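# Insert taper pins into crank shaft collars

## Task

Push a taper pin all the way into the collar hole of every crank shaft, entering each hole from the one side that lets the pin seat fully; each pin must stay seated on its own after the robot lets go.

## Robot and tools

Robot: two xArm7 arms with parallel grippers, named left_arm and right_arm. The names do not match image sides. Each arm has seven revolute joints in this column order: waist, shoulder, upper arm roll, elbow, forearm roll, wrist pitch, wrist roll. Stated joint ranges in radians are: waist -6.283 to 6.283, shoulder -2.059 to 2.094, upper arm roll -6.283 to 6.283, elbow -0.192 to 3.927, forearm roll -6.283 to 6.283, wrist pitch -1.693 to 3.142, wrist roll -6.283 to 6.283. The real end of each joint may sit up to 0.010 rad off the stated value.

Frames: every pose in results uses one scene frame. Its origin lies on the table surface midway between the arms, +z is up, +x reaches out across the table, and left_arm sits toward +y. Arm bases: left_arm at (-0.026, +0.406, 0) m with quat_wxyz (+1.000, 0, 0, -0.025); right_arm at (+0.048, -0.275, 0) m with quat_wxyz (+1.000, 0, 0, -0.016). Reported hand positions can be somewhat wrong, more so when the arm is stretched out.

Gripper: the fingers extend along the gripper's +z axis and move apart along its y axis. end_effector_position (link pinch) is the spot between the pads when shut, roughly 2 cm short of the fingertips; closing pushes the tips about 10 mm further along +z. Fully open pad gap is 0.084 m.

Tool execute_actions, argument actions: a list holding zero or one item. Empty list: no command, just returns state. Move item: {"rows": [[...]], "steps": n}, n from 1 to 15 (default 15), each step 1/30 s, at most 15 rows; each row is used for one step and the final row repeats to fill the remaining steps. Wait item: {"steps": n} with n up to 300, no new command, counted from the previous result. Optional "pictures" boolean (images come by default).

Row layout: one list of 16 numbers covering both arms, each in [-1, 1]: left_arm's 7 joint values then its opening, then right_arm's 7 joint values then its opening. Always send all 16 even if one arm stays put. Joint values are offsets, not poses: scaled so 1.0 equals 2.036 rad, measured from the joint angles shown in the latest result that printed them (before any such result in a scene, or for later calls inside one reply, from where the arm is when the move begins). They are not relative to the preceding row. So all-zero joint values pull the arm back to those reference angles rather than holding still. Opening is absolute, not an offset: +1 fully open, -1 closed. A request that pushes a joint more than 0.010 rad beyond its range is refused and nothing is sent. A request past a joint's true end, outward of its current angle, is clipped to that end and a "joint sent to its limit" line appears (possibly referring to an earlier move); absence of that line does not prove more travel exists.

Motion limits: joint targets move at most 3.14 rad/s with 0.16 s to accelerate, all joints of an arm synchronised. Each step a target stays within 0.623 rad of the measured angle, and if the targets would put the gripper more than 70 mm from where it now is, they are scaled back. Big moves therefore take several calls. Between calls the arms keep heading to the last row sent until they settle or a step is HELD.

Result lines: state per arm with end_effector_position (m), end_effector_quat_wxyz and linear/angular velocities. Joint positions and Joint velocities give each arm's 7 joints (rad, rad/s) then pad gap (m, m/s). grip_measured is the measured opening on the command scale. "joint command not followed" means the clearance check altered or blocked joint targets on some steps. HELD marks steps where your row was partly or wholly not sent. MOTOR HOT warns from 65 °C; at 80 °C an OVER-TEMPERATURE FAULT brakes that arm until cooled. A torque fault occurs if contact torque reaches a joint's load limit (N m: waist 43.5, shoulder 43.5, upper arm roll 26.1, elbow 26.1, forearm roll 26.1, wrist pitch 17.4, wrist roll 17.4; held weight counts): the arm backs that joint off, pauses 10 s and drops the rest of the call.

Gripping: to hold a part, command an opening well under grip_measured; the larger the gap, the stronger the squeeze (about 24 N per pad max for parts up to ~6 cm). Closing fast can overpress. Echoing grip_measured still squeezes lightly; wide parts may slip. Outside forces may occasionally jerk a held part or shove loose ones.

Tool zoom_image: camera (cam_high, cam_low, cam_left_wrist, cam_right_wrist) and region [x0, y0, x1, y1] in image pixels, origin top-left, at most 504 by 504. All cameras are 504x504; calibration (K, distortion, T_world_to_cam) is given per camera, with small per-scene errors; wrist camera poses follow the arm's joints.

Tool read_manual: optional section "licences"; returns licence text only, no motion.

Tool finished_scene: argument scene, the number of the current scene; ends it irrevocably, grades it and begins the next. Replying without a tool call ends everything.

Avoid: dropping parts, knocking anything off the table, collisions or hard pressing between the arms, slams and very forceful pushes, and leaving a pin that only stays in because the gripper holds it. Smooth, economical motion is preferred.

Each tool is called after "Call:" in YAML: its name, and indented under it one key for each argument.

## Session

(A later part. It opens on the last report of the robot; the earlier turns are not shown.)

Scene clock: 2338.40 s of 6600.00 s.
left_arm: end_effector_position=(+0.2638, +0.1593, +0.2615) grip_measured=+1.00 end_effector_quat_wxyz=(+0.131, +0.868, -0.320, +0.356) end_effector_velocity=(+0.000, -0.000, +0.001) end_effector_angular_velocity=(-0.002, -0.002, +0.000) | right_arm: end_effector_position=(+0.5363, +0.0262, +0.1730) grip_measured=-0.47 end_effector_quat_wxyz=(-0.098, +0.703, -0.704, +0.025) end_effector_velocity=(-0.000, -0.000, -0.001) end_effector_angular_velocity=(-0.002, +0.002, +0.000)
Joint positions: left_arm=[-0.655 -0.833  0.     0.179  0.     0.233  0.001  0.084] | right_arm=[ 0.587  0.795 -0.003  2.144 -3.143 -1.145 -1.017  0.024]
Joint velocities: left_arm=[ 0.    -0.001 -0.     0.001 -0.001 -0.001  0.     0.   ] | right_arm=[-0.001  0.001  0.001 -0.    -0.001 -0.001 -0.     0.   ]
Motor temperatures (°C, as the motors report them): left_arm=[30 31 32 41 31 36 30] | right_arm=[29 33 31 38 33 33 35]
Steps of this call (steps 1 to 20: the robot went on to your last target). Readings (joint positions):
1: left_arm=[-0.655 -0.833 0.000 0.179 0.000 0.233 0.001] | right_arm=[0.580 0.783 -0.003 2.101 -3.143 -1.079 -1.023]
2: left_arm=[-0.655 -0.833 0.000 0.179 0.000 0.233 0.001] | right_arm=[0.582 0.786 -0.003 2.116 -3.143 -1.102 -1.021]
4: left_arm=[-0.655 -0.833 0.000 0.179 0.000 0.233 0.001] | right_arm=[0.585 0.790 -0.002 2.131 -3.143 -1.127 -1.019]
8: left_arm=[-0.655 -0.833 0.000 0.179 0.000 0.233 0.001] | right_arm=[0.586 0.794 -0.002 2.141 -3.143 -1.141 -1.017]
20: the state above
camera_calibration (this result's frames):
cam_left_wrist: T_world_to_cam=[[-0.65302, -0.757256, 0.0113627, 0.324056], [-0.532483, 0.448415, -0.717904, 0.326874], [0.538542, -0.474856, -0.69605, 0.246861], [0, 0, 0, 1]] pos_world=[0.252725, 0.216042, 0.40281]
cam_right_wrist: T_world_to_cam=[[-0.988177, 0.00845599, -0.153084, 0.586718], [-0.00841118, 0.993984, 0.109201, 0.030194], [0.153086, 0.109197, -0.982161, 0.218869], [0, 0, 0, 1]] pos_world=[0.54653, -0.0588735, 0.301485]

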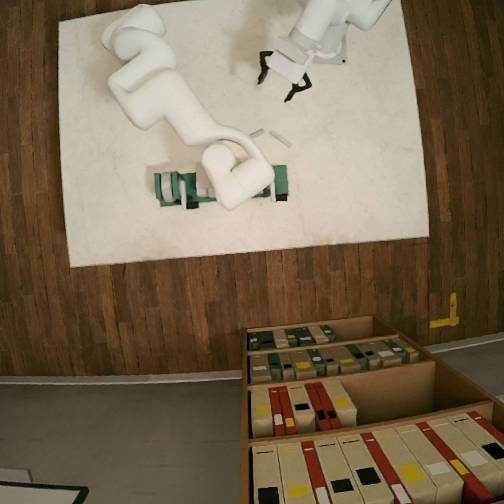

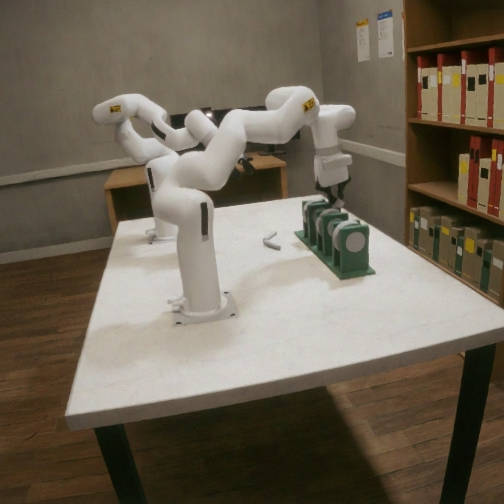

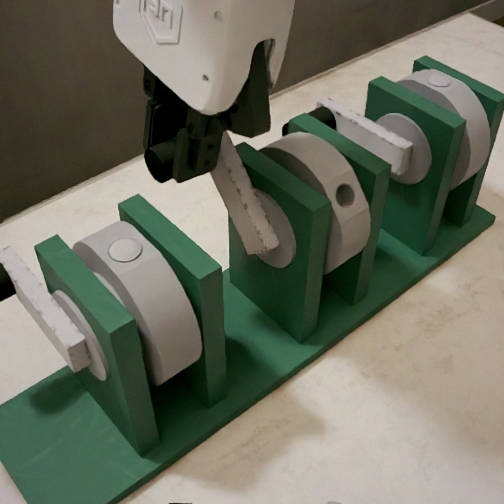

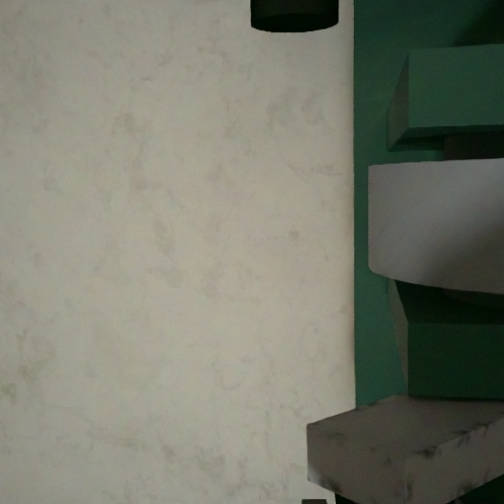

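Call:
execute_actions:
  actions:
    - {"rows":[[0,0,0,0,0,0,0,1, 0.0047,-0.007,0,-0.005,0,-0.012,0.0048,-1],[0,0,0,0,0,0,0,1, 0.0047,-0.007,0,-0.005,0,-0.012,0.0048,-1],[0,0,0,0,0,0,0,1, 0.0094,-0.0125,0,-0.011,0,-0.024,0.0097,-1],[0,0,0,0,0,0,0,1, 0.0094,-0.0125,0,-0.011,0,-0.024,0.0097,-1],[0,0,0,0,0,0,0,1, 0.0142,-0.017,0,-0.0175,0,-0.036,0.0145,-1],[0,0,0,0,0,0,0,1, 0.0142,-0.017,0,-0.0175,0,-0.036,0.0145,-1],[0,0,0,0,0,0,0,1, 0.0189,-0.0211,0,-0.0244,0,-0.0477,0.0194,-1]],"steps":15}

Call:
zoom_image:
  camera: "cam_right_wrist"
  region: [60, 120, 400, 400]

Scene clock: 2412.80 s of 6600.00 s.
left_arm: end_effector_position=(+0.2638, +0.1593, +0.2615) grip_measured=+1.00 end_effector_quat_wxyz=(+0.131, +0.868, -0.320, +0.356) end_effector_velocity=(-0.000, +0.000, -0.000) end_effector_angular_velocity=(+0.001, -0.000, -0.000) | right_arm: end_effector_position=(+0.4953, +0.0261, +0.1843) grip_measured=-0.47 end_effector_quat_wxyz=(-0.048, +0.706, -0.706, +0.010) end_effector_velocity=(-0.002, -0.000, +0.001) end_effector_angular_velocity=(-0.005, +0.003, -0.003)
Joint positions: left_arm=[-0.655 -0.833  0.     0.179  0.     0.233  0.001  0.084] | right_arm=[ 0.625  0.753 -0.001  2.094 -3.142 -1.243 -0.978  0.024]
Joint velocities: left_arm=[ 0.     0.    -0.    -0.001  0.001 -0.001 -0.    -0.   ] | right_arm=[ 0.006 -0.004 -0.004 -0.007 -0.001 -0.003  0.007  0.   ]
Motor temperatures (°C, as the motors report them): left_arm=[30 31 32 41 31 36 30] | right_arm=[29 32 31 36 33 35 35]
Steps of this call (steps 1 to 15: the robot went on to your last target; steps 16 to 90: nothing new was sent; then 70.90 s passed at rest; steps 91 to 105: all 15 steps of this action). Readings (joint positions):
91: left_arm=[-0.655 -0.833 0.000 0.179 0.000 0.233 0.001] | right_arm=[0.587 0.796 -0.003 2.142 -3.143 -1.145 -1.016]
92: left_arm=[-0.655 -0.833 0.000 0.179 0.000 0.233 0.001] | right_arm=[0.588 0.794 -0.003 2.140 -3.143 -1.149 -1.014]
94: left_arm=[-0.655 -0.833 0.000 0.179 0.000 0.233 0.001] | right_arm=[0.595 0.784 -0.003 2.133 -3.143 -1.166 -1.008]
98: left_arm=[-0.655 -0.833 0.000 0.179 0.000 0.233 0.001] | right_arm=[0.613 0.763 -0.002 2.111 -3.142 -1.213 -0.990]
105: the state above
camera_calibration (this result's frames):
cam_left_wrist: T_world_to_cam=[[-0.653019, -0.757256, 0.0113627, 0.324056], [-0.532483, 0.448415, -0.717904, 0.326874], [0.538542, -0.474856, -0.69605, 0.246861], [0, 0, 0, 1]] pos_world=[0.252725, 0.216042, 0.40281]
cam_right_wrist: T_world_to_cam=[[-0.998101, 0.00261923, -0.0615438, 0.536087], [-0.00102447, 0.998252, 0.059099, 0.0342463], [0.061591, 0.0590498, -0.996353, 0.285471], [0, 0, 0, 1]] pos_world=[0.517522, -0.0524475, 0.315398]

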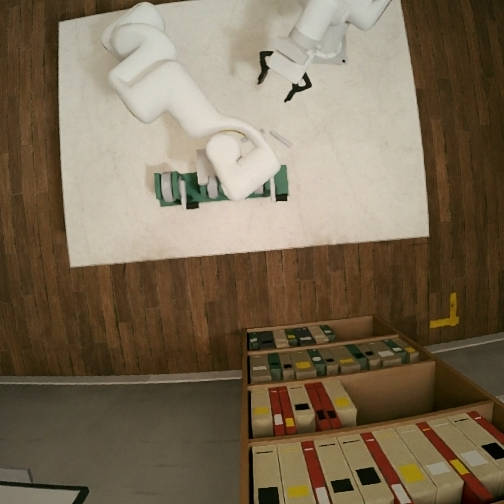

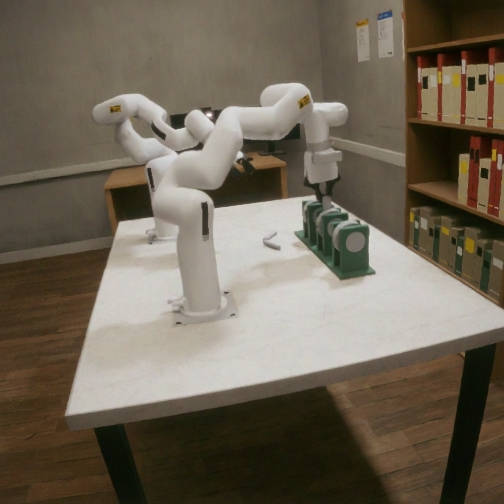

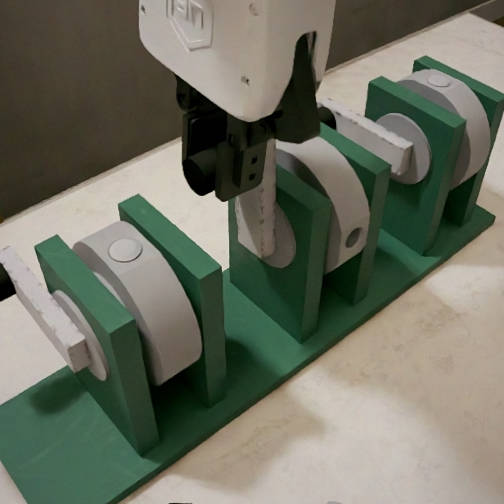

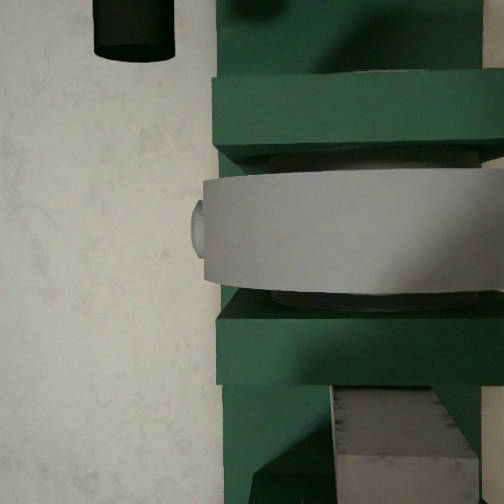

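Region (60, 120, 400, 400) of cam_right_wrist's 504x504 image, scaled by 1.482, with more detail than that image has; it fills the top 415 rows of this view, and the rest is white.

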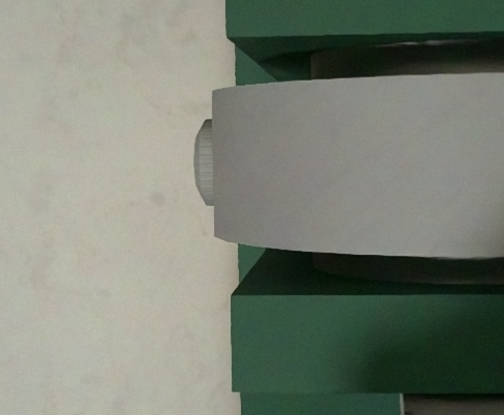

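Call:
execute_actions:
  actions:
    - {"rows":[[0,0,0,0,0,0,0,1, 0.0055,-0.004,0,-0.014,0,-0.002,0.0055,-1],[0,0,0,0,0,0,0,1, 0.011,-0.008,0,-0.029,0,-0.004,0.011,-1],[0,0,0,0,0,0,0,1, 0.011,-0.008,0,-0.029,0,-0.004,0.011,-1],[0,0,0,0,0,0,0,1, 0.0166,-0.013,0,-0.045,0,-0.005,0.0166,-1],[0,0,0,0,0,0,0,1, 0.0221,-0.0187,0,-0.0619,0,-0.005,0.0222,-1],[0,0,0,0,0,0,0,1, 0.0221,-0.0187,0,-0.0619,0,-0.005,0.0222,-1],[0,0,0,0,0,0,0,1, 0.0266,-0.0283,0,-0.0908,0,0.0143,0.0267,-1],[0,0,0,0,0,0,0,1, 0.0311,-0.0378,0,-0.1197,0,0.0337,0.0313,-1],[0,0,0,0,0,0,0,1, 0.0311,-0.0378,0,-0.1197,0,0.0337,0.0313,-1],[0,0,0,0,0,0,0,1, 0.0357,-0.0474,0,-0.1486,0,0.053,0.0358,-1],[0,0,0,0,0,0,0,1, 0.0357,-0.0474,0,-0.1486,0,0.053,0.0358,-1],[0,0,0,0,0,0,0,1, 0.0357,-0.0474,0,-0.1486,0,0.053,0.0358,-1],[0,0,0,0,0,0,0,1, 0.0376,-0.047,0,-0.166,0,0.0723,0.0377,-1],[0,0,0,0,0,0,0,1, 0.0376,-0.047,0,-0.166,0,0.0723,0.0377,-1],[0,0,0,0,0,0,0,1, 0.0394,-0.0422,0,-0.1821,0,0.0917,0.0395,-1]],"steps":15}
  pictures: false

Call:
execute_actions:
  actions:
    - {"steps":20}

Scene clock: 2447.37 s of 6600.00 s.
left_arm: end_effector_position=(+0.2638, +0.1593, +0.2615) grip_measured=+1.00 end_effector_quat_wxyz=(+0.131, +0.868, -0.320, +0.356) end_effector_velocity=(-0.000, +0.000, -0.000) end_effector_angular_velocity=(+0.000, +0.001, +0.000) | right_arm: end_effector_position=(+0.4311, +0.0261, +0.1357) grip_measured=-0.47 end_effector_quat_wxyz=(+0.004, +0.708, -0.707, -0.001) end_effector_velocity=(-0.057, +0.002, -0.147) end_effector_angular_velocity=(+0.025, -0.030, -0.005)
Joint positions: left_arm=[-0.655 -0.833  0.     0.179  0.     0.233  0.001  0.084] | right_arm=[ 0.697  0.667  0.     1.791 -3.141 -1.132 -0.907  0.024]
Joint velocities: left_arm=[ 0.    -0.001 -0.    -0.001 -0.     0.001 -0.    -0.   ] | right_arm=[ 0.074 -0.081  0.    -0.556  0.002  0.514  0.078  0.   ]
Motor temperatures (°C, as the motors report them): left_arm=[30 31 32 41 31 36 30] | right_arm=[29 32 31 37 33 33 35]
Steps of this call (steps 1 to 15: the robot went on to your last target; steps 16 to 90: nothing new was sent; then 31.07 s passed at rest; steps 91 to 105: all 15 steps of this action). Readings (joint positions):
91: left_arm=[-0.655 -0.833 0.000 0.179 0.000 0.233 0.001] | right_arm=[0.625 0.752 -0.003 2.093 -3.143 -1.243 -0.977]
92: left_arm=[-0.655 -0.833 0.000 0.179 0.000 0.233 0.001] | right_arm=[0.627 0.750 -0.003 2.089 -3.143 -1.242 -0.975]
94: left_arm=[-0.655 -0.833 0.000 0.179 0.000 0.233 0.001] | right_arm=[0.636 0.740 -0.004 2.066 -3.143 -1.247 -0.965]
98: left_arm=[-0.655 -0.833 0.000 0.179 0.000 0.233 0.001] | right_arm=[0.663 0.718 -0.001 1.984 -3.142 -1.251 -0.940]
105: the state above

Scene clock: 2448.03 s of 6600.00 s.
left_arm: end_effector_position=(+0.2638, +0.1593, +0.2615) grip_measured=+1.00 end_effector_quat_wxyz=(+0.131, +0.868, -0.320, +0.356) end_effector_velocity=(+0.000, -0.000, +0.000) end_effector_angular_velocity=(-0.001, +0.000, +0.001) | right_arm: end_effector_position=(+0.4258, +0.0260, +0.1116) grip_measured=-0.47 end_effector_quat_wxyz=(+0.000, +0.707, -0.707, +0.000) end_effector_velocity=(+0.001, -0.001, -0.000) end_effector_angular_velocity=(-0.001, -0.000, -0.003)
Joint positions: left_arm=[-0.655 -0.833  0.     0.179  0.     0.233  0.001  0.084] | right_arm=[ 0.705  0.668 -0.001  1.723 -3.142 -1.056 -0.897  0.024]
Joint velocities: left_arm=[ 0.     0.    -0.    -0.     0.    -0.001 -0.001  0.   ] | right_arm=[-0.002 -0.001 -0.002 -0.002 -0.     0.     0.    -0.   ]
Motor temperatures (°C, as the motors report them): left_arm=[30 31 32 41 31 36 30] | right_arm=[29 32 31 37 33 33 35]
Steps of this call (steps 1 to 20: the robot went on to your last target). Readings (joint positions):
1: left_arm=[-0.655 -0.833 0.000 0.179 0.000 0.233 0.001] | right_arm=[0.699 0.666 0.000 1.772 -3.141 -1.114 -0.904]
2: left_arm=[-0.655 -0.833 0.000 0.179 0.000 0.233 0.001] | right_arm=[0.702 0.666 0.000 1.755 -3.141 -1.096 -0.902]
4: left_arm=[-0.655 -0.833 0.000 0.179 0.000 0.233 0.001] | right_arm=[0.704 0.672 0.000 1.735 -3.141 -1.071 -0.900]
8: left_arm=[-0.655 -0.833 0.000 0.179 0.000 0.233 0.001] | right_arm=[0.705 0.670 -0.001 1.726 -3.141 -1.058 -0.898]
20: the state above
camera_calibration (this result's frames):
cam_left_wrist: T_world_to_cam=[[-0.65302, -0.757256, 0.0113627, 0.324056], [-0.532483, 0.448415, -0.717904, 0.326874], [0.538542, -0.474856, -0.69605, 0.246861], [0, 0, 0, 1]] pos_world=[0.252724, 0.216042, 0.402809]
cam_right_wrist: T_world_to_cam=[[-0.999795, 0.00150837, 0.0201796, 0.453848], [0.00159643, 0.999989, 0.00434844, 0.0434641], [-0.0201729, 0.00437976, -0.999787, 0.253921], [0, 0, 0, 1]] pos_world=[0.458808, -0.0452603, 0.244519]

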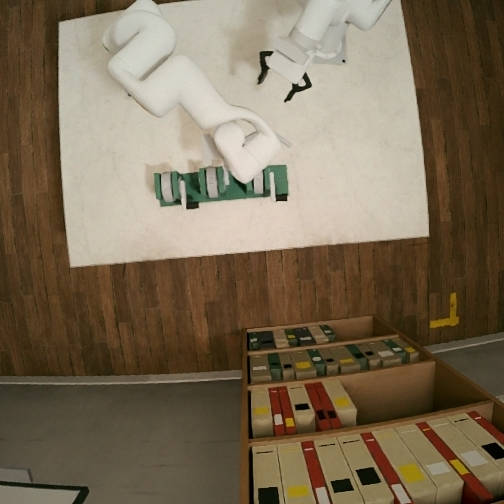

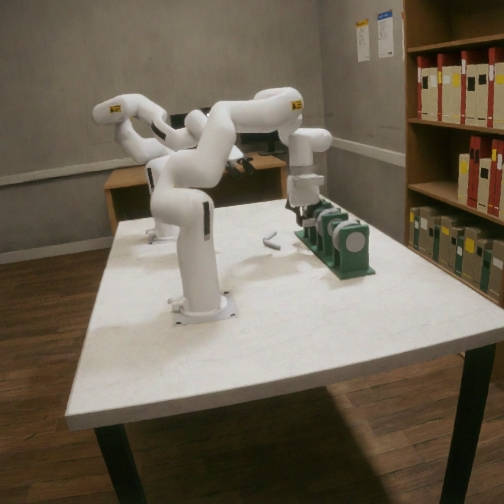

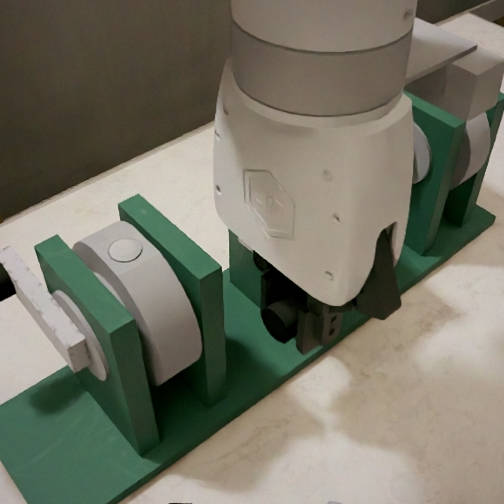

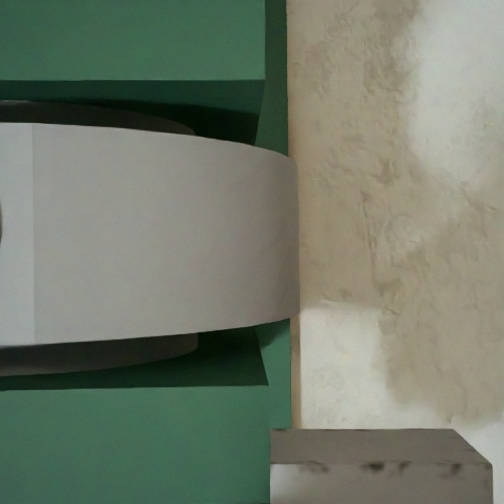

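Call:
execute_actions:
  actions:
    - {"rows":[[0,0,0,0,0,0,0,1, 0,0.0026,0,-0.0022,0,0.0048,0,-1],[0,0,0,0,0,0,0,1, 0,0.0026,0,-0.0022,0,0.0048,0,-1],[0,0,0,0,0,0,0,1, 0,0.0026,0,-0.0022,0,0.0048,0,-1],[0,0,0,0,0,0,0,1, 0,0.0053,0,-0.0044,0,0.0097,0,-1]],"steps":15}

Scene clock: 2459.60 s of 6600.00 s.
left_arm: end_effector_position=(+0.2638, +0.1593, +0.2615) grip_measured=+1.00 end_effector_quat_wxyz=(+0.131, +0.868, -0.320, +0.356) end_effector_velocity=(+0.000, -0.000, +0.001) end_effector_angular_velocity=(-0.002, -0.003, -0.001) | right_arm: end_effector_position=(+0.4261, +0.0260, +0.1028) grip_measured=-0.47 end_effector_quat_wxyz=(+0.000, +0.707, -0.707, +0.001) end_effector_velocity=(+0.000, +0.001, -0.000) end_effector_angular_velocity=(+0.002, -0.001, +0.000)
Joint positions: left_arm=[-0.655 -0.833  0.     0.179  0.     0.233  0.001  0.084] | right_arm=[ 0.705  0.678 -0.001  1.714 -3.142 -1.036 -0.897  0.024]
Joint velocities: left_arm=[-0.    -0.003 -0.     0.    -0.    -0.     0.001 -0.   ] | right_arm=[-0.     0.     0.001 -0.    -0.     0.003  0.     0.   ]
Motor temperatures (°C, as the motors report them): left_arm=[30 31 32 41 31 36 30] | right_arm=[29 33 31 38 33 33 35]
Steps of this call (steps 1 to 15: the robot went on to your last target; steps 16 to 90: nothing new was sent; then 8.07 s passed at rest; steps 91 to 105: all 15 steps of this action). Readings (joint positions):
91: left_arm=[-0.655 -0.833 0.000 0.179 0.000 0.233 0.001] | right_arm=[0.705 0.668 -0.001 1.723 -3.142 -1.056 -0.897]
92: left_arm=[-0.655 -0.833 0.000 0.179 0.000 0.233 0.001] | right_arm=[0.705 0.668 -0.001 1.722 -3.142 -1.054 -0.897]
94: left_arm=[-0.655 -0.833 0.000 0.179 0.000 0.233 0.001] | right_arm=[0.705 0.670 -0.001 1.720 -3.142 -1.050 -0.897]
98: left_arm=[-0.655 -0.833 0.000 0.179 0.000 0.233 0.001] | right_arm=[0.705 0.677 -0.001 1.715 -3.142 -1.038 -0.897]
105: the state above
camera_calibration (this result's frames):
cam_left_wrist: T_world_to_cam=[[-0.65302, -0.757256, 0.0113627, 0.324056], [-0.532483, 0.448415, -0.717904, 0.326874], [0.538542, -0.474856, -0.69605, 0.246861], [0, 0, 0, 1]] pos_world=[0.252724, 0.216042, 0.402809]
cam_right_wrist: T_world_to_cam=[[-0.999809, 0.00172343, 0.0194792, 0.454417], [0.0018125, 0.999988, 0.0045558, 0.0434117], [-0.0194711, 0.00459024, -0.9998, 0.244836], [0, 0, 0, 1]] pos_world=[0.459018, -0.0453181, 0.235738]

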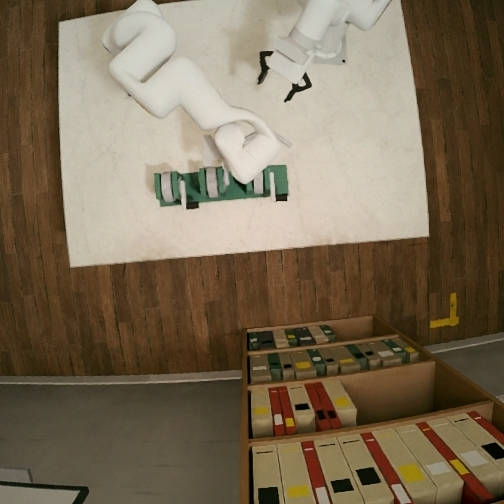

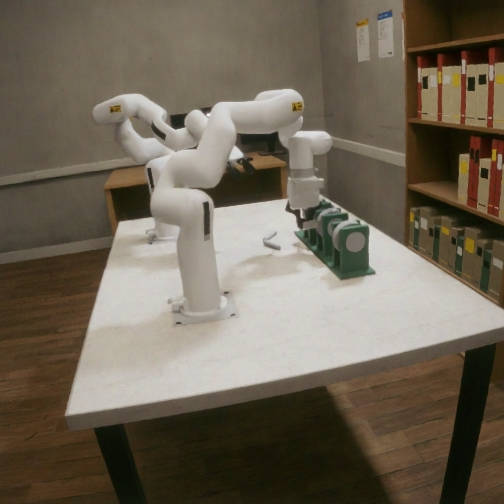

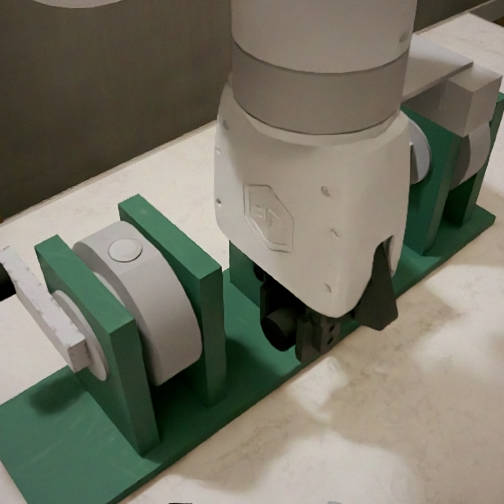

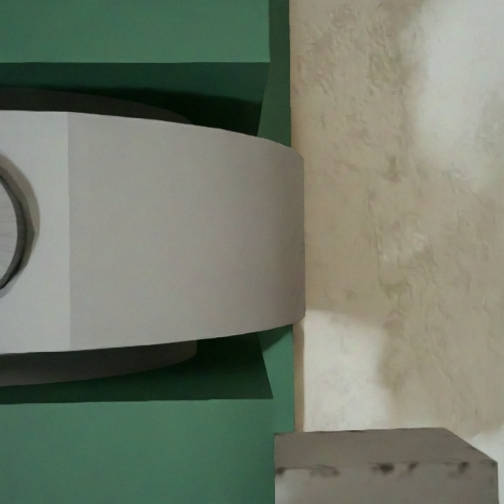

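Call:
execute_actions:
  actions:
    - {"rows":[[0,0,0,0,0,0,0,1, 0,0,0,0,0,0,0,-0.5],[0,0,0,0,0,0,0,1, 0,0,0,0,0,0,0,-0.3],[0,0,0,0,0,0,0,1, 0,0,0,0,0,0,0,0.1],[0,0,0,0,0,0,0,1, 0,0,0,0,0,0,0,0.1],[0,0,0,0,0,0,0,1, 0,0,0,0,0,0,0,0.1],[0,0,0,0,0,0,0,1, 0,0,0,0,0,0,0,0.1],[0,0,0,0,0,0,0,1, 0,-0.02,0,0.03,0,-0.05,0,0.1],[0,0,0,0,0,0,0,1, 0,-0.02,0,0.03,0,-0.05,0,0.1],[0,0,0,0,0,0,0,1, -0.001,-0.04,0,0.06,0,-0.1,-0.001,0.1]],"steps":15}

Call:
zoom_image:
  camera: "cam_right_wrist"
  region: [0, 150, 400, 450]

Scene clock: 2470.27 s of 6600.00 s.
left_arm: end_effector_position=(+0.2638, +0.1593, +0.2615) grip_measured=+1.00 end_effector_quat_wxyz=(+0.131, +0.868, -0.320, +0.356) end_effector_velocity=(-0.000, +0.000, +0.000) end_effector_angular_velocity=(-0.001, +0.000, +0.001) | right_arm: end_effector_position=(+0.4295, +0.0241, +0.1847) grip_measured=+0.09 end_effector_quat_wxyz=(-0.006, +0.705, -0.709, +0.003) end_effector_velocity=(-0.019, -0.003, +0.127) end_effector_angular_velocity=(+0.007, +0.018, +0.016)
Joint positions: left_arm=[-0.655 -0.833  0.     0.179  0.     0.233  0.001  0.084] | right_arm=[ 0.702  0.6   -0.005  1.827 -3.143 -1.216 -0.899  0.048]
Joint velocities: left_arm=[ 0.    -0.001 -0.    -0.    -0.     0.    -0.001 -0.   ] | right_arm=[ 0.001 -0.125  0.015  0.165  0.008 -0.299 -0.006 -0.   ]
Motor temperatures (°C, as the motors report them): left_arm=[30 31 32 41 31 36 30] | right_arm=[29 33 32 38 33 33 35]
Steps of this call (steps 1 to 15: the robot went on to your last target; steps 16 to 90: nothing new was sent; then 7.17 s passed at rest; steps 91 to 105: all 15 steps of this action). Readings (joint positions):
91: left_arm=[-0.655 -0.833 0.000 0.179 0.000 0.233 0.001] | right_arm=[0.705 0.679 -0.001 1.714 -3.142 -1.036 -0.897]
92: left_arm=[-0.655 -0.833 0.000 0.179 0.000 0.233 0.001] | right_arm=[0.706 0.679 -0.002 1.714 -3.143 -1.036 -0.897]
94: left_arm=[-0.655 -0.833 0.000 0.179 0.000 0.233 0.001] | right_arm=[0.703 0.678 -0.005 1.716 -3.144 -1.034 -0.898]
98: left_arm=[-0.655 -0.833 0.000 0.179 0.000 0.233 0.001] | right_arm=[0.703 0.677 -0.004 1.718 -3.144 -1.041 -0.898]
105: the state above
camera_calibration (this result's frames):
cam_left_wrist: T_world_to_cam=[[-0.65302, -0.757256, 0.0113627, 0.324056], [-0.532483, 0.448415, -0.717904, 0.326874], [0.538542, -0.474856, -0.69605, 0.246861], [0, 0, 0, 1]] pos_world=[0.252724, 0.216042, 0.40281]
cam_right_wrist: T_world_to_cam=[[-0.99995, 0.0061735, 0.0078696, 0.458334], [0.00624994, 0.999933, 0.00972607, 0.0420843], [-0.00780903, 0.00977477, -0.999922, 0.321688], [0, 0, 0, 1]] pos_world=[0.46056, -0.0480554, 0.317647]

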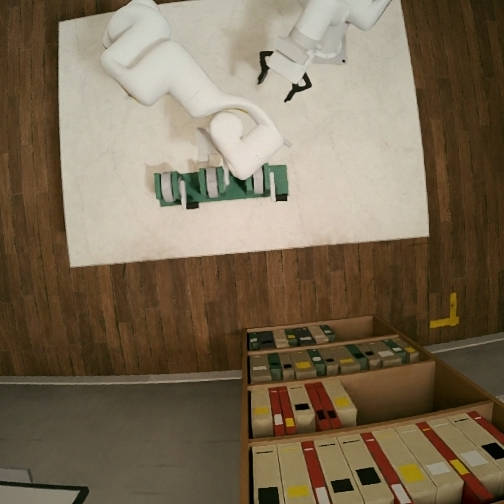

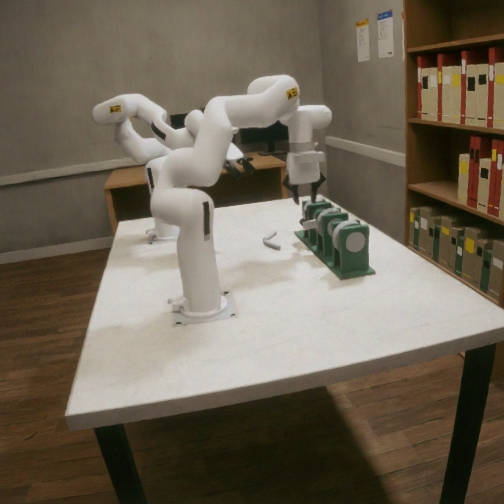

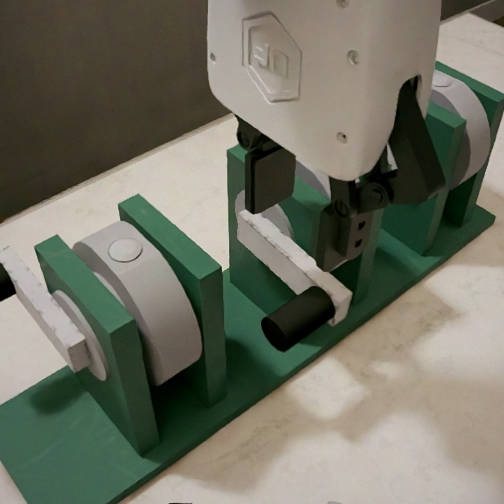

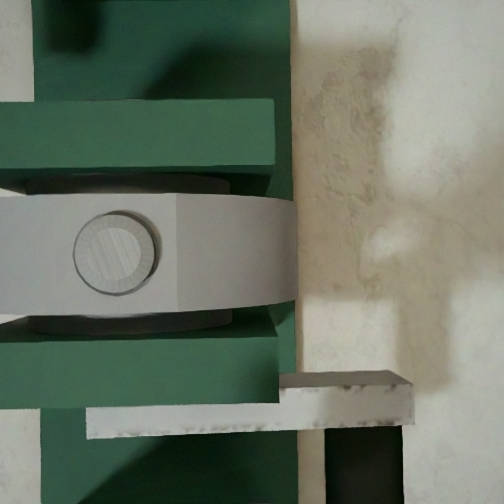

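Region (0, 150, 400, 450) of cam_right_wrist's 504x504 image, scaled by 1.260, with more detail than that image has; it fills the top 378 rows of this view, and the rest is white.

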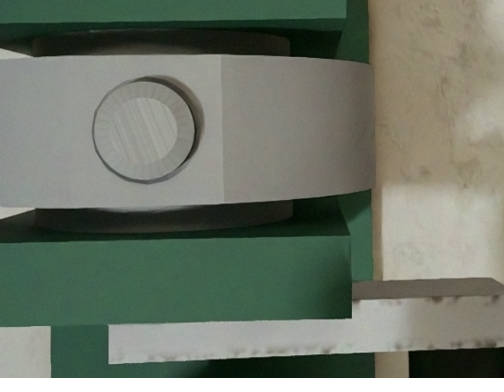

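Call:
execute_actions:
  actions:
    - {"rows":[[0,0,0,0,0,0,0,1, 0,-0.003,0,0.02,0,-0.02,0,-1],[0,0,0,0,0,0,0,1, 0,-0.003,0,0.02,0,-0.02,0,-1],[0,0,0,0,0,0,0,1, 0,-0.003,0,0.02,0,-0.02,0,-1],[0,0,0,0,0,0,0,1, -0.0945,0.0377,0,0.0819,0,-0.0495,-0.0954,-1]],"steps":15}
  pictures: false

Call:
execute_actions:
  actions:
    - {"steps":10}

Scene clock: 2502.63 s of 6600.00 s.
left_arm: end_effector_position=(+0.2638, +0.1593, +0.2615) grip_measured=+1.00 end_effector_quat_wxyz=(+0.131, +0.868, -0.320, +0.356) end_effector_velocity=(-0.000, +0.000, -0.001) end_effector_angular_velocity=(+0.001, +0.001, +0.001) | right_arm: end_effector_position=(+0.4917, -0.0457, +0.2001) grip_measured=-1.00 end_effector_quat_wxyz=(+0.000, +0.705, -0.710, +0.003) end_effector_velocity=(-0.004, +0.025, +0.008) end_effector_angular_velocity=(+0.053, +0.019, +0.124)
Joint positions: left_arm=[-0.655 -0.833  0.     0.179  0.     0.233  0.001  0.084] | right_arm=[ 0.515  0.673 -0.006  1.988 -3.144 -1.314 -1.085  0.   ]
Joint velocities: left_arm=[ 0.     0.001 -0.    -0.     0.     0.    -0.001  0.   ] | right_arm=[-0.02   0.025  0.071  0.067  0.012 -0.033 -0.092  0.   ]
Motor temperatures (°C, as the motors report them): left_arm=[30 31 32 41 31 36 30] | right_arm=[29 33 31 39 33 32 35]
Steps of this call (steps 1 to 30: the robot went on to your last target; steps 31 to 90: nothing new was sent; then 28.87 s passed at rest; steps 91 to 105: all 15 steps of this action). Readings (joint positions):
91: left_arm=[-0.655 -0.833 0.000 0.179 0.000 0.233 0.001] | right_arm=[0.703 0.597 -0.001 1.837 -3.142 -1.240 -0.900]
92: left_arm=[-0.655 -0.833 0.000 0.179 0.000 0.233 0.001] | right_arm=[0.703 0.597 -0.002 1.841 -3.142 -1.243 -0.899]
94: left_arm=[-0.655 -0.833 0.000 0.179 0.000 0.233 0.001] | right_arm=[0.702 0.596 -0.003 1.857 -3.143 -1.251 -0.900]
98: left_arm=[-0.655 -0.833 0.000 0.179 0.000 0.233 0.001] | right_arm=[0.625 0.629 0.001 1.919 -3.142 -1.280 -0.982]
105: the state above

Scene clock: 2502.97 s of 6600.00 s.
left_arm: end_effector_position=(+0.2638, +0.1593, +0.2615) grip_measured=+1.00 end_effector_quat_wxyz=(+0.131, +0.868, -0.320, +0.356) end_effector_velocity=(-0.000, +0.000, -0.001) end_effector_angular_velocity=(+0.002, +0.003, +0.001) | right_arm: end_effector_position=(+0.4929, -0.0467, +0.2004) grip_measured=-1.00 end_effector_quat_wxyz=(-0.000, +0.706, -0.708, +0.002) end_effector_velocity=(+0.002, -0.003, +0.001) end_effector_angular_velocity=(-0.002, -0.002, -0.005)
Joint positions: left_arm=[-0.655 -0.833  0.     0.179  0.     0.233  0.001  0.084] | right_arm=[ 0.51   0.676 -0.004  1.994 -3.143 -1.316 -1.093  0.   ]
Joint velocities: left_arm=[-0.     0.002 -0.    -0.001  0.    -0.    -0.002  0.   ] | right_arm=[-0.004  0.001 -0.003  0.003 -0.001 -0.001 -0.002  0.   ]
Motor temperatures (°C, as the motors report them): left_arm=[30 31 32 41 31 36 30] | right_arm=[29 33 31 39 33 32 35]
Steps of this call (steps 1 to 10: the robot went on to your last target). Readings (joint positions):
1: left_arm=[-0.655 -0.833 0.000 0.179 0.000 0.233 0.001] | right_arm=[0.514 0.674 -0.004 1.990 -3.143 -1.315 -1.087]
2: left_arm=[-0.655 -0.833 0.000 0.179 0.000 0.233 0.001] | right_arm=[0.514 0.675 -0.003 1.991 -3.143 -1.315 -1.089]
4: left_arm=[-0.655 -0.833 0.000 0.179 0.000 0.233 0.001] | right_arm=[0.513 0.675 -0.003 1.993 -3.143 -1.316 -1.091]
8: left_arm=[-0.655 -0.833 0.000 0.179 0.000 0.233 0.001] | right_arm=[0.511 0.676 -0.004 1.994 -3.143 -1.316 -1.093]
10: the state above
camera_calibration (this result's frames):
cam_left_wrist: T_world_to_cam=[[-0.65302, -0.757256, 0.0113626, 0.324056], [-0.532483, 0.448415, -0.717904, 0.326874], [0.538542, -0.474856, -0.69605, 0.246861], [0, 0, 0, 1]] pos_world=[0.252724, 0.216042, 0.40281]
cam_right_wrist: T_world_to_cam=[[-0.999853, 0.00355112, 0.0167801, 0.520065], [0.00359047, 0.999991, 0.00231519, 0.115088], [-0.0167717, 0.00237509, -0.999857, 0.342655], [0, 0, 0, 1]] pos_world=[0.525322, -0.117748, 0.333612]

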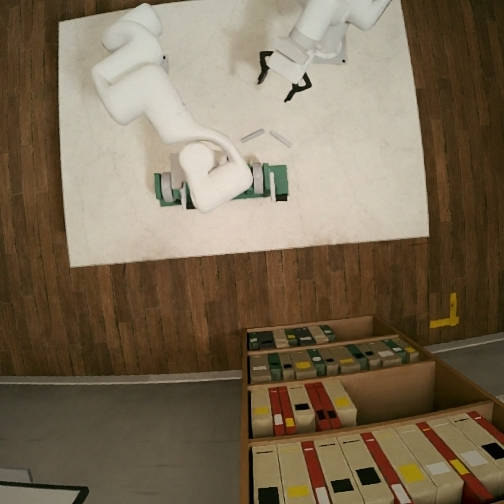

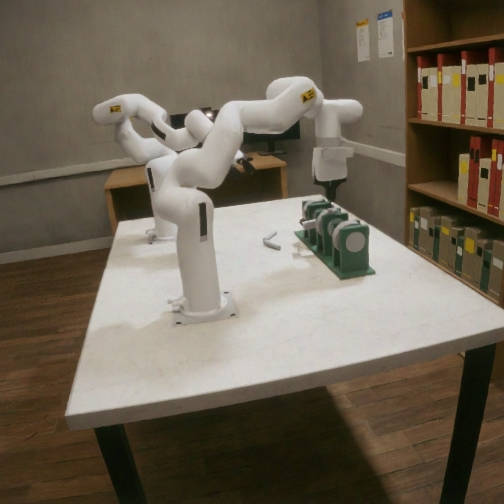

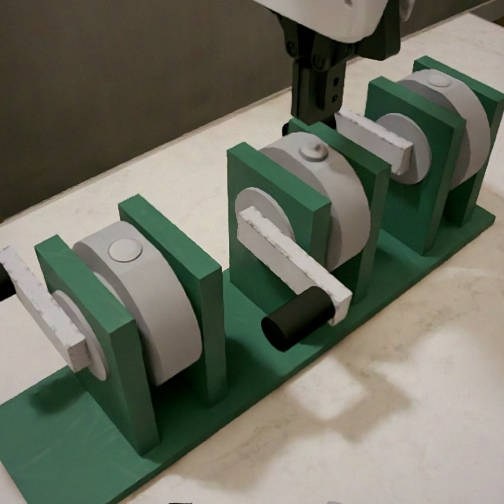

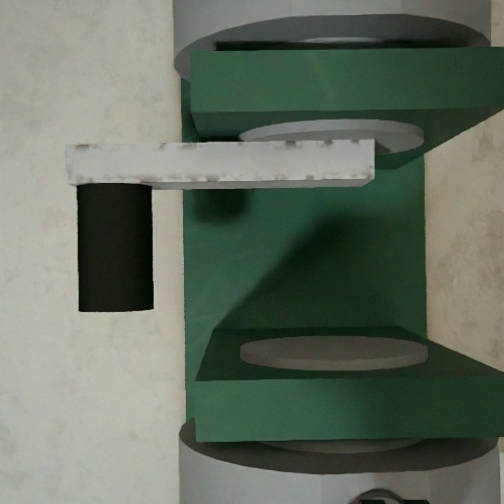

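Call:
execute_actions:
  actions:
    - {"rows":[[0,0,0,0,0,0,0,1, 0,-0.003,0,-0.018,0,0.016,0,-1],[0,0,0,0,0,0,0,1, 0,-0.003,0,-0.018,0,0.016,0,-1],[0,0,0,0,0,0,0,1, 0,-0.003,0,-0.018,0,0.016,0,-1],[0,0,0,0,0,0,0,1, 0,-0.0012,0,-0.0351,0,0.0329,0,-1],[0,0,0,0,0,0,0,1, 0,-0.0012,0,-0.0351,0,0.0329,0,-1],[0,0,0,0,0,0,0,1, 0,-0.0012,0,-0.0351,0,0.0329,0,-1],[0,0,0,0,0,0,0,1, 0,-0.0012,0,-0.0351,0,0.0329,0,-1],[0,0,0,0,0,0,0,1, 0,-0.0004,0,-0.042,0,0.041,0,-1],[0,0,0,0,0,0,0,1, 0,-0.0004,0,-0.042,0,0.041,0,-1],[0,0,0,0,0,0,0,1, 0,0.0002,0,-0.0492,0,0.0488,0,-1],[0,0,0,0,0,0,0,1, 0,0.0002,0,-0.0492,0,0.0488,0,-1],[0,0,0,0,0,0,0,1, 0,0.0011,0,-0.055,0,0.055,0,-1],[0,0,0,0,0,0,0,1, 0,0.0011,0,-0.055,0,0.055,0,-1],[0,0,0,0,0,0,0,1, 0,0.002,0,-0.0605,0,0.0615,0,-1]],"steps":15}
  pictures: false

Call:
execute_actions:
  actions:
    - {"steps":20}

Scene clock: 2521.57 s of 6600.00 s.
left_arm: end_effector_position=(+0.2638, +0.1593, +0.2615) grip_measured=+1.00 end_effector_quat_wxyz=(+0.131, +0.868, -0.320, +0.356) end_effector_velocity=(+0.000, -0.000, +0.001) end_effector_angular_velocity=(-0.001, -0.002, -0.001) | right_arm: end_effector_position=(+0.4932, -0.0478, +0.1742) grip_measured=-1.00 end_effector_quat_wxyz=(-0.008, +0.706, -0.708, +0.006) end_effector_velocity=(+0.018, -0.002, -0.004) end_effector_angular_velocity=(+0.052, -0.127, -0.010)
Joint positions: left_arm=[-0.655 -0.833  0.     0.179  0.     0.233  0.001  0.084] | right_arm=[ 0.509  0.662 -0.005  1.9   -3.144 -1.218 -1.093  0.   ]
Joint velocities: left_arm=[-0.    -0.     0.     0.001 -0.    -0.     0.001 -0.   ] | right_arm=[-0.006 -0.089 -0.01  -0.13  -0.007  0.178 -0.001  0.   ]
Motor temperatures (°C, as the motors report them): left_arm=[30 31 32 41 31 36 30] | right_arm=[29 33 31 39 33 32 35]
Steps of this call (steps 1 to 15: the robot went on to your last target; steps 16 to 90: nothing new was sent; then 15.10 s passed at rest; steps 91 to 105: all 15 steps of this action). Readings (joint positions):
91: left_arm=[-0.655 -0.833 0.000 0.179 0.000 0.233 0.001] | right_arm=[0.509 0.676 -0.005 1.994 -3.143 -1.316 -1.093]
92: left_arm=[-0.655 -0.833 0.000 0.179 0.000 0.233 0.001] | right_arm=[0.509 0.675 -0.005 1.989 -3.143 -1.311 -1.093]
94: left_arm=[-0.655 -0.833 0.000 0.179 0.000 0.233 0.001] | right_arm=[0.510 0.672 -0.004 1.971 -3.143 -1.296 -1.093]
98: left_arm=[-0.655 -0.833 0.000 0.179 0.000 0.233 0.001] | right_arm=[0.510 0.674 -0.004 1.932 -3.143 -1.260 -1.093]
105: the state above

Scene clock: 2522.23 s of 6600.00 s.
left_arm: end_effector_position=(+0.2638, +0.1593, +0.2615) grip_measured=+1.00 end_effector_quat_wxyz=(+0.131, +0.868, -0.320, +0.356) end_effector_velocity=(-0.000, +0.000, -0.000) end_effector_angular_velocity=(+0.002, +0.001, -0.001) | right_arm: end_effector_position=(+0.4938, -0.0473, +0.1744) grip_measured=-1.00 end_effector_quat_wxyz=(-0.014, +0.706, -0.708, +0.007) end_effector_velocity=(-0.000, +0.001, +0.000) end_effector_angular_velocity=(+0.002, -0.001, +0.004)
Joint positions: left_arm=[-0.655 -0.833  0.     0.179  0.     0.233  0.001  0.084] | right_arm=[ 0.509  0.651 -0.005  1.885 -3.144 -1.202 -1.093  0.   ]
Joint velocities: left_arm=[ 0.     0.     0.     0.     0.     0.002  0.001 -0.   ] | right_arm=[-0.    -0.     0.003  0.     0.     0.001 -0.002  0.   ]
Motor temperatures (°C, as the motors report them): left_arm=[30 31 32 41 31 36 30] | right_arm=[29 33 31 39 33 32 35]
Steps of this call (steps 1 to 20: the robot went on to your last target). Readings (joint positions):
1: left_arm=[-0.655 -0.833 0.000 0.179 0.000 0.233 0.001] | right_arm=[0.509 0.659 -0.006 1.896 -3.144 -1.213 -1.093]
2: left_arm=[-0.655 -0.833 0.000 0.179 0.000 0.233 0.001] | right_arm=[0.509 0.657 -0.006 1.893 -3.144 -1.210 -1.093]
4: left_arm=[-0.655 -0.833 0.000 0.179 0.000 0.233 0.001] | right_arm=[0.509 0.654 -0.006 1.889 -3.144 -1.206 -1.093]
8: left_arm=[-0.655 -0.833 0.000 0.179 0.000 0.233 0.001] | right_arm=[0.509 0.652 -0.006 1.886 -3.144 -1.203 -1.093]
20: the state above
camera_calibration (this result's frames):
cam_left_wrist: T_world_to_cam=[[-0.65302, -0.757256, 0.0113626, 0.324056], [-0.532483, 0.448415, -0.717904, 0.326874], [0.538541, -0.474856, -0.69605, 0.246861], [0, 0, 0, 1]] pos_world=[0.252724, 0.216042, 0.40281]
cam_right_wrist: T_world_to_cam=[[-0.999936, 0.00450723, -0.0103654, 0.526246], [0.00434868, 0.999874, 0.0152684, 0.113168], [0.0104329, 0.0152224, -0.99983, 0.303812], [0, 0, 0, 1]] pos_world=[0.522551, -0.120151, 0.307487]

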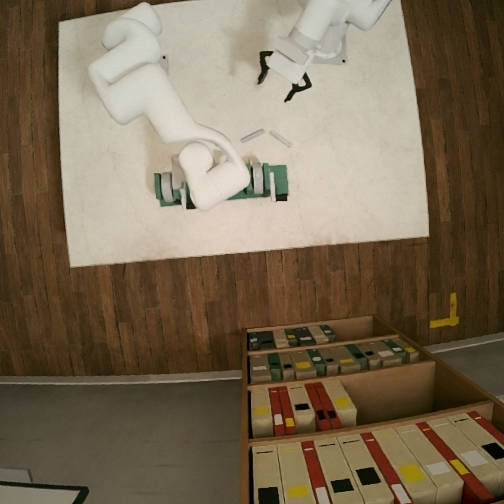

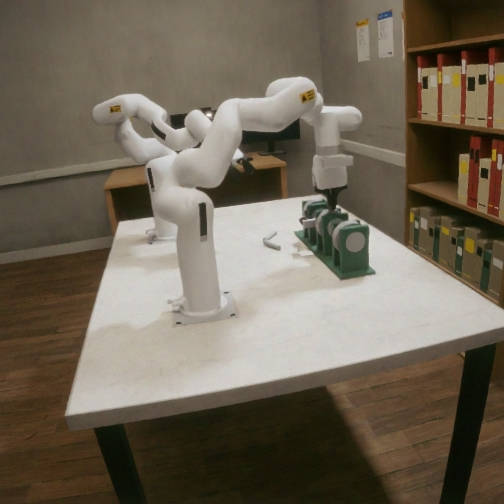

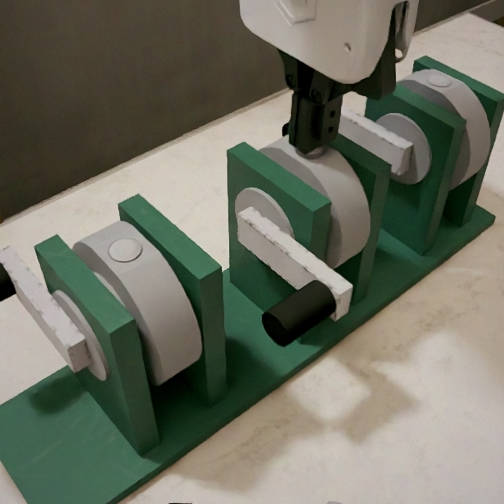

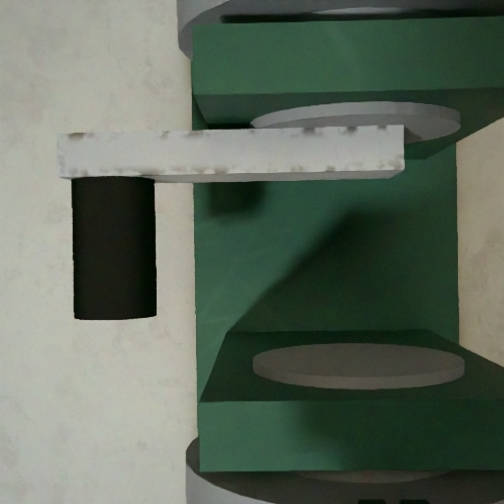

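Call:
execute_actions:
  actions:
    - {"rows":[[0,0,0,0,0,0,0,1, 0,0.0145,0,-0.007,0,0.002,0,-1],[0,0,0,0,0,0,0,1, 0,0.0145,0,-0.007,0,0.002,0,-1],[0,0,0,0,0,0,0,1, 0,0.019,0,-0.008,0,-0.001,0,-1],[0,0,0,0,0,0,0,1, 0,0.019,0,-0.008,0,-0.001,0,-1],[0,0,0,0,0,0,0,1, 0,0.024,0,-0.0095,0,-0.004,0,-1],[0,0,0,0,0,0,0,1, 0,0.024,0,-0.0095,0,-0.004,0,-1],[0,0,0,0,0,0,0,1, 0,0.029,0,-0.011,0,-0.0065,0,-1],[0,0,0,0,0,0,0,1, 0,0.029,0,-0.011,0,-0.0065,0,-1],[0,0,0,0,0,0,0,1, 0,0.0339,0,-0.0123,0,-0.0088,0,-1]],"steps":15}
  pictures: false

Call:
execute_actions:
  actions:
    - {"steps":15}

Scene clock: 2542.43 s of 6600.00 s.
left_arm: end_effector_position=(+0.2638, +0.1593, +0.2615) grip_measured=+1.00 end_effector_quat_wxyz=(+0.131, +0.868, -0.320, +0.356) end_effector_velocity=(-0.000, +0.000, -0.001) end_effector_angular_velocity=(+0.001, +0.002, -0.000) | right_arm: end_effector_position=(+0.4944, -0.0452, +0.1996) grip_measured=-1.00 end_effector_quat_wxyz=(-0.032, +0.706, -0.707, +0.012) end_effector_velocity=(+0.000, -0.000, -0.000) end_effector_angular_velocity=(+0.000, +0.001, +0.001)
Joint positions: left_arm=[-0.655 -0.833  0.     0.179  0.     0.233  0.001  0.084] | right_arm=[ 0.51   0.604 -0.003  1.888 -3.143 -1.215 -1.093  0.   ]
Joint velocities: left_arm=[ 0.     0.001 -0.    -0.001 -0.001  0.001  0.001 -0.   ] | right_arm=[-0.     0.001 -0.     0.     0.001  0.    -0.002  0.   ]
Motor temperatures (°C, as the motors report them): left_arm=[30 31 32 41 31 36 30] | right_arm=[29 33 31 38 33 32 35]
TORQUE FAULT: the external load on joint 2 (shoulder) of the right arm reached its load limit, and that arm stopped for 10 seconds. A torque fault stops only its own arm. That arm's remaining commands of this call were not run. Joint 2 (shoulder) of that arm moved back by up to 3 degrees. That arm holds there, with its grip as last carried out, and accepts commands again: back off and push less far. That arm stops again, at the same cost, whenever a joint's load reaches its limit.
The stop of the right arm began at step 97 of this call (marked STOPPED below). From that step on that arm followed nothing that you had sent. 9 of its steps, steps kept back included, did not run and will not run. Nothing is kept back now, and the robot has no last target.
Steps of this call (steps 1 to 15: the robot went on to your last target; steps 16 to 90: nothing new was sent; then 6.97 s passed at rest; steps 91 to 105: all 15 steps of this action; steps 106 to 397: the stop continued). Readings (joint positions):
91: left_arm=[-0.655 -0.833 0.000 0.179 0.000 0.233 0.001] | right_arm=[0.510 0.651 -0.004 1.885 -3.144 -1.203 -1.093]
92: left_arm=[-0.655 -0.833 0.000 0.179 0.000 0.233 0.001] | right_arm=[0.510 0.651 -0.004 1.885 -3.144 -1.204 -1.093]
94: left_arm=[-0.655 -0.833 0.000 0.179 0.000 0.233 0.001] | right_arm=[0.510 0.653 -0.004 1.886 -3.143 -1.208 -1.093]
97: left_arm=[-0.655 -0.833 0.000 0.179 0.000 0.233 0.001] | right_arm=[0.511 0.653 -0.003 1.890 -3.143 -1.217 -1.093] STOPPED (the right arm)
98: left_arm=[-0.655 -0.833 0.000 0.179 0.000 0.233 0.001] | right_arm=[0.511 0.649 -0.002 1.886 -3.142 -1.215 -1.093]
397: the state above

Scene clock: 2542.47 s of 6600.00 s.
left_arm: end_effector_position=(+0.2638, +0.1593, +0.2615) grip_measured=+1.00 end_effector_quat_wxyz=(+0.131, +0.868, -0.320, +0.356) end_effector_velocity=(+0.000, -0.000, +0.000) end_effector_angular_velocity=(-0.001, -0.001, -0.000) | right_arm: end_effector_position=(+0.4944, -0.0452, +0.1996) grip_measured=-1.00 end_effector_quat_wxyz=(-0.032, +0.706, -0.707, +0.012) end_effector_velocity=(-0.000, +0.001, -0.000) end_effector_angular_velocity=(+0.001, +0.000, +0.002)
Joint positions: left_arm=[-0.655 -0.833  0.     0.179  0.     0.233  0.001  0.084] | right_arm=[ 0.51   0.604 -0.003  1.888 -3.143 -1.215 -1.093  0.   ]
Joint velocities: left_arm=[ 0.    -0.     0.     0.     0.001 -0.001 -0.     0.   ] | right_arm=[ 0.     0.001  0.002  0.001 -0.     0.001 -0.     0.   ]
Motor temperatures (°C, as the motors report them): left_arm=[30 31 32 41 31 36 30] | right_arm=[29 33 31 38 33 32 35]
A stop began in an earlier call of the same reply, so what this call sent did not run. Send another action.
Steps of this call (step 1: nothing new was sent). Readings (joint positions):
1: the state above
camera_calibration (this result's frames):
cam_left_wrist: T_world_to_cam=[[-0.65302, -0.757256, 0.0113625, 0.324056], [-0.532483, 0.448415, -0.717904, 0.326874], [0.538542, -0.474856, -0.69605, 0.246861], [0, 0, 0, 1]] pos_world=[0.252724, 0.216042, 0.40281]
cam_right_wrist: T_world_to_cam=[[-0.999074, 0.00284356, -0.0429287, 0.533103], [0.00136427, 0.999406, 0.0344491, 0.108311], [0.0430012, 0.0343586, -0.998484, 0.313493], [0, 0, 0, 1]] pos_world=[0.518981, -0.120534, 0.332172]

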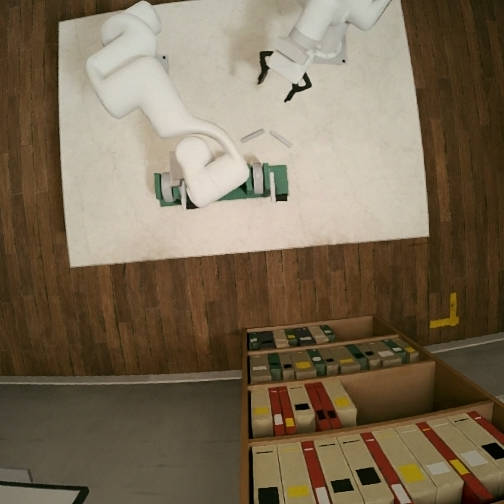

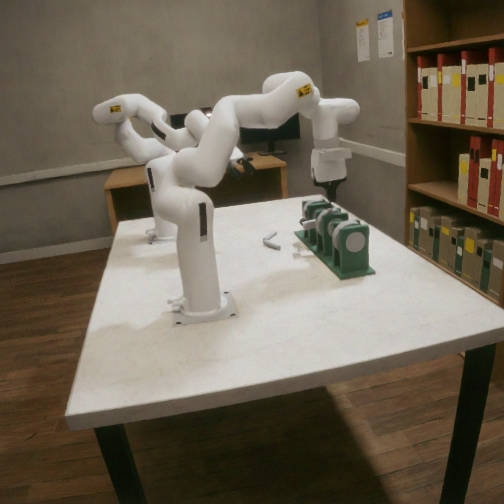

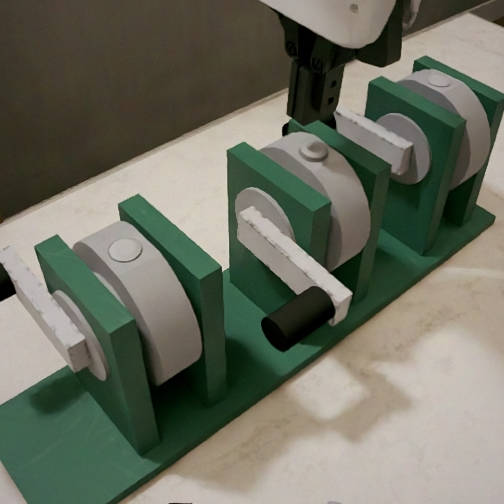

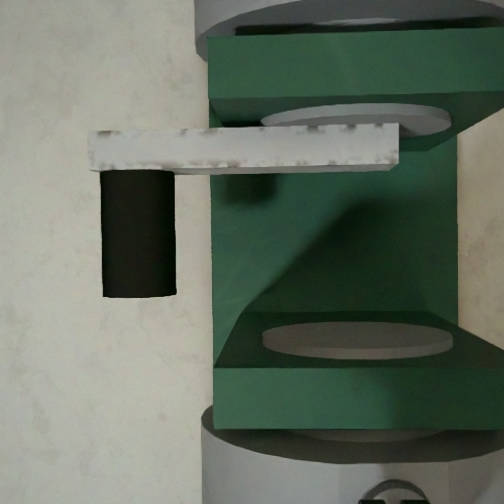

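Call:
zoom_image:
  camera: "cam_left_wrist"
  region: [270, 120, 370, 190]

Call:
zoom_image:
  camera: "cam_left_wrist"
  region: [80, 215, 180, 285]

Region (270, 120, 370, 190) of cam_left_wrist's 504x504 image, scaled by 5.040, with more detail than that image has; it fills the top 353 rows of this view, and the rest is white.

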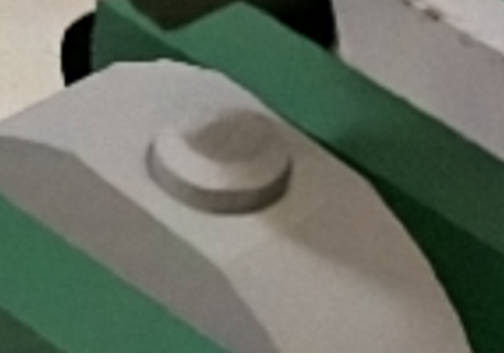

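Region (80, 215, 180, 285) of cam_left_wrist's 504x504 image, scaled by 5.040, with more detail than that image has; it fills the top 353 rows of this view, and the rest is white.

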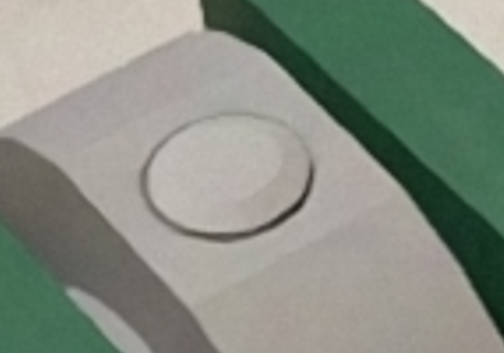

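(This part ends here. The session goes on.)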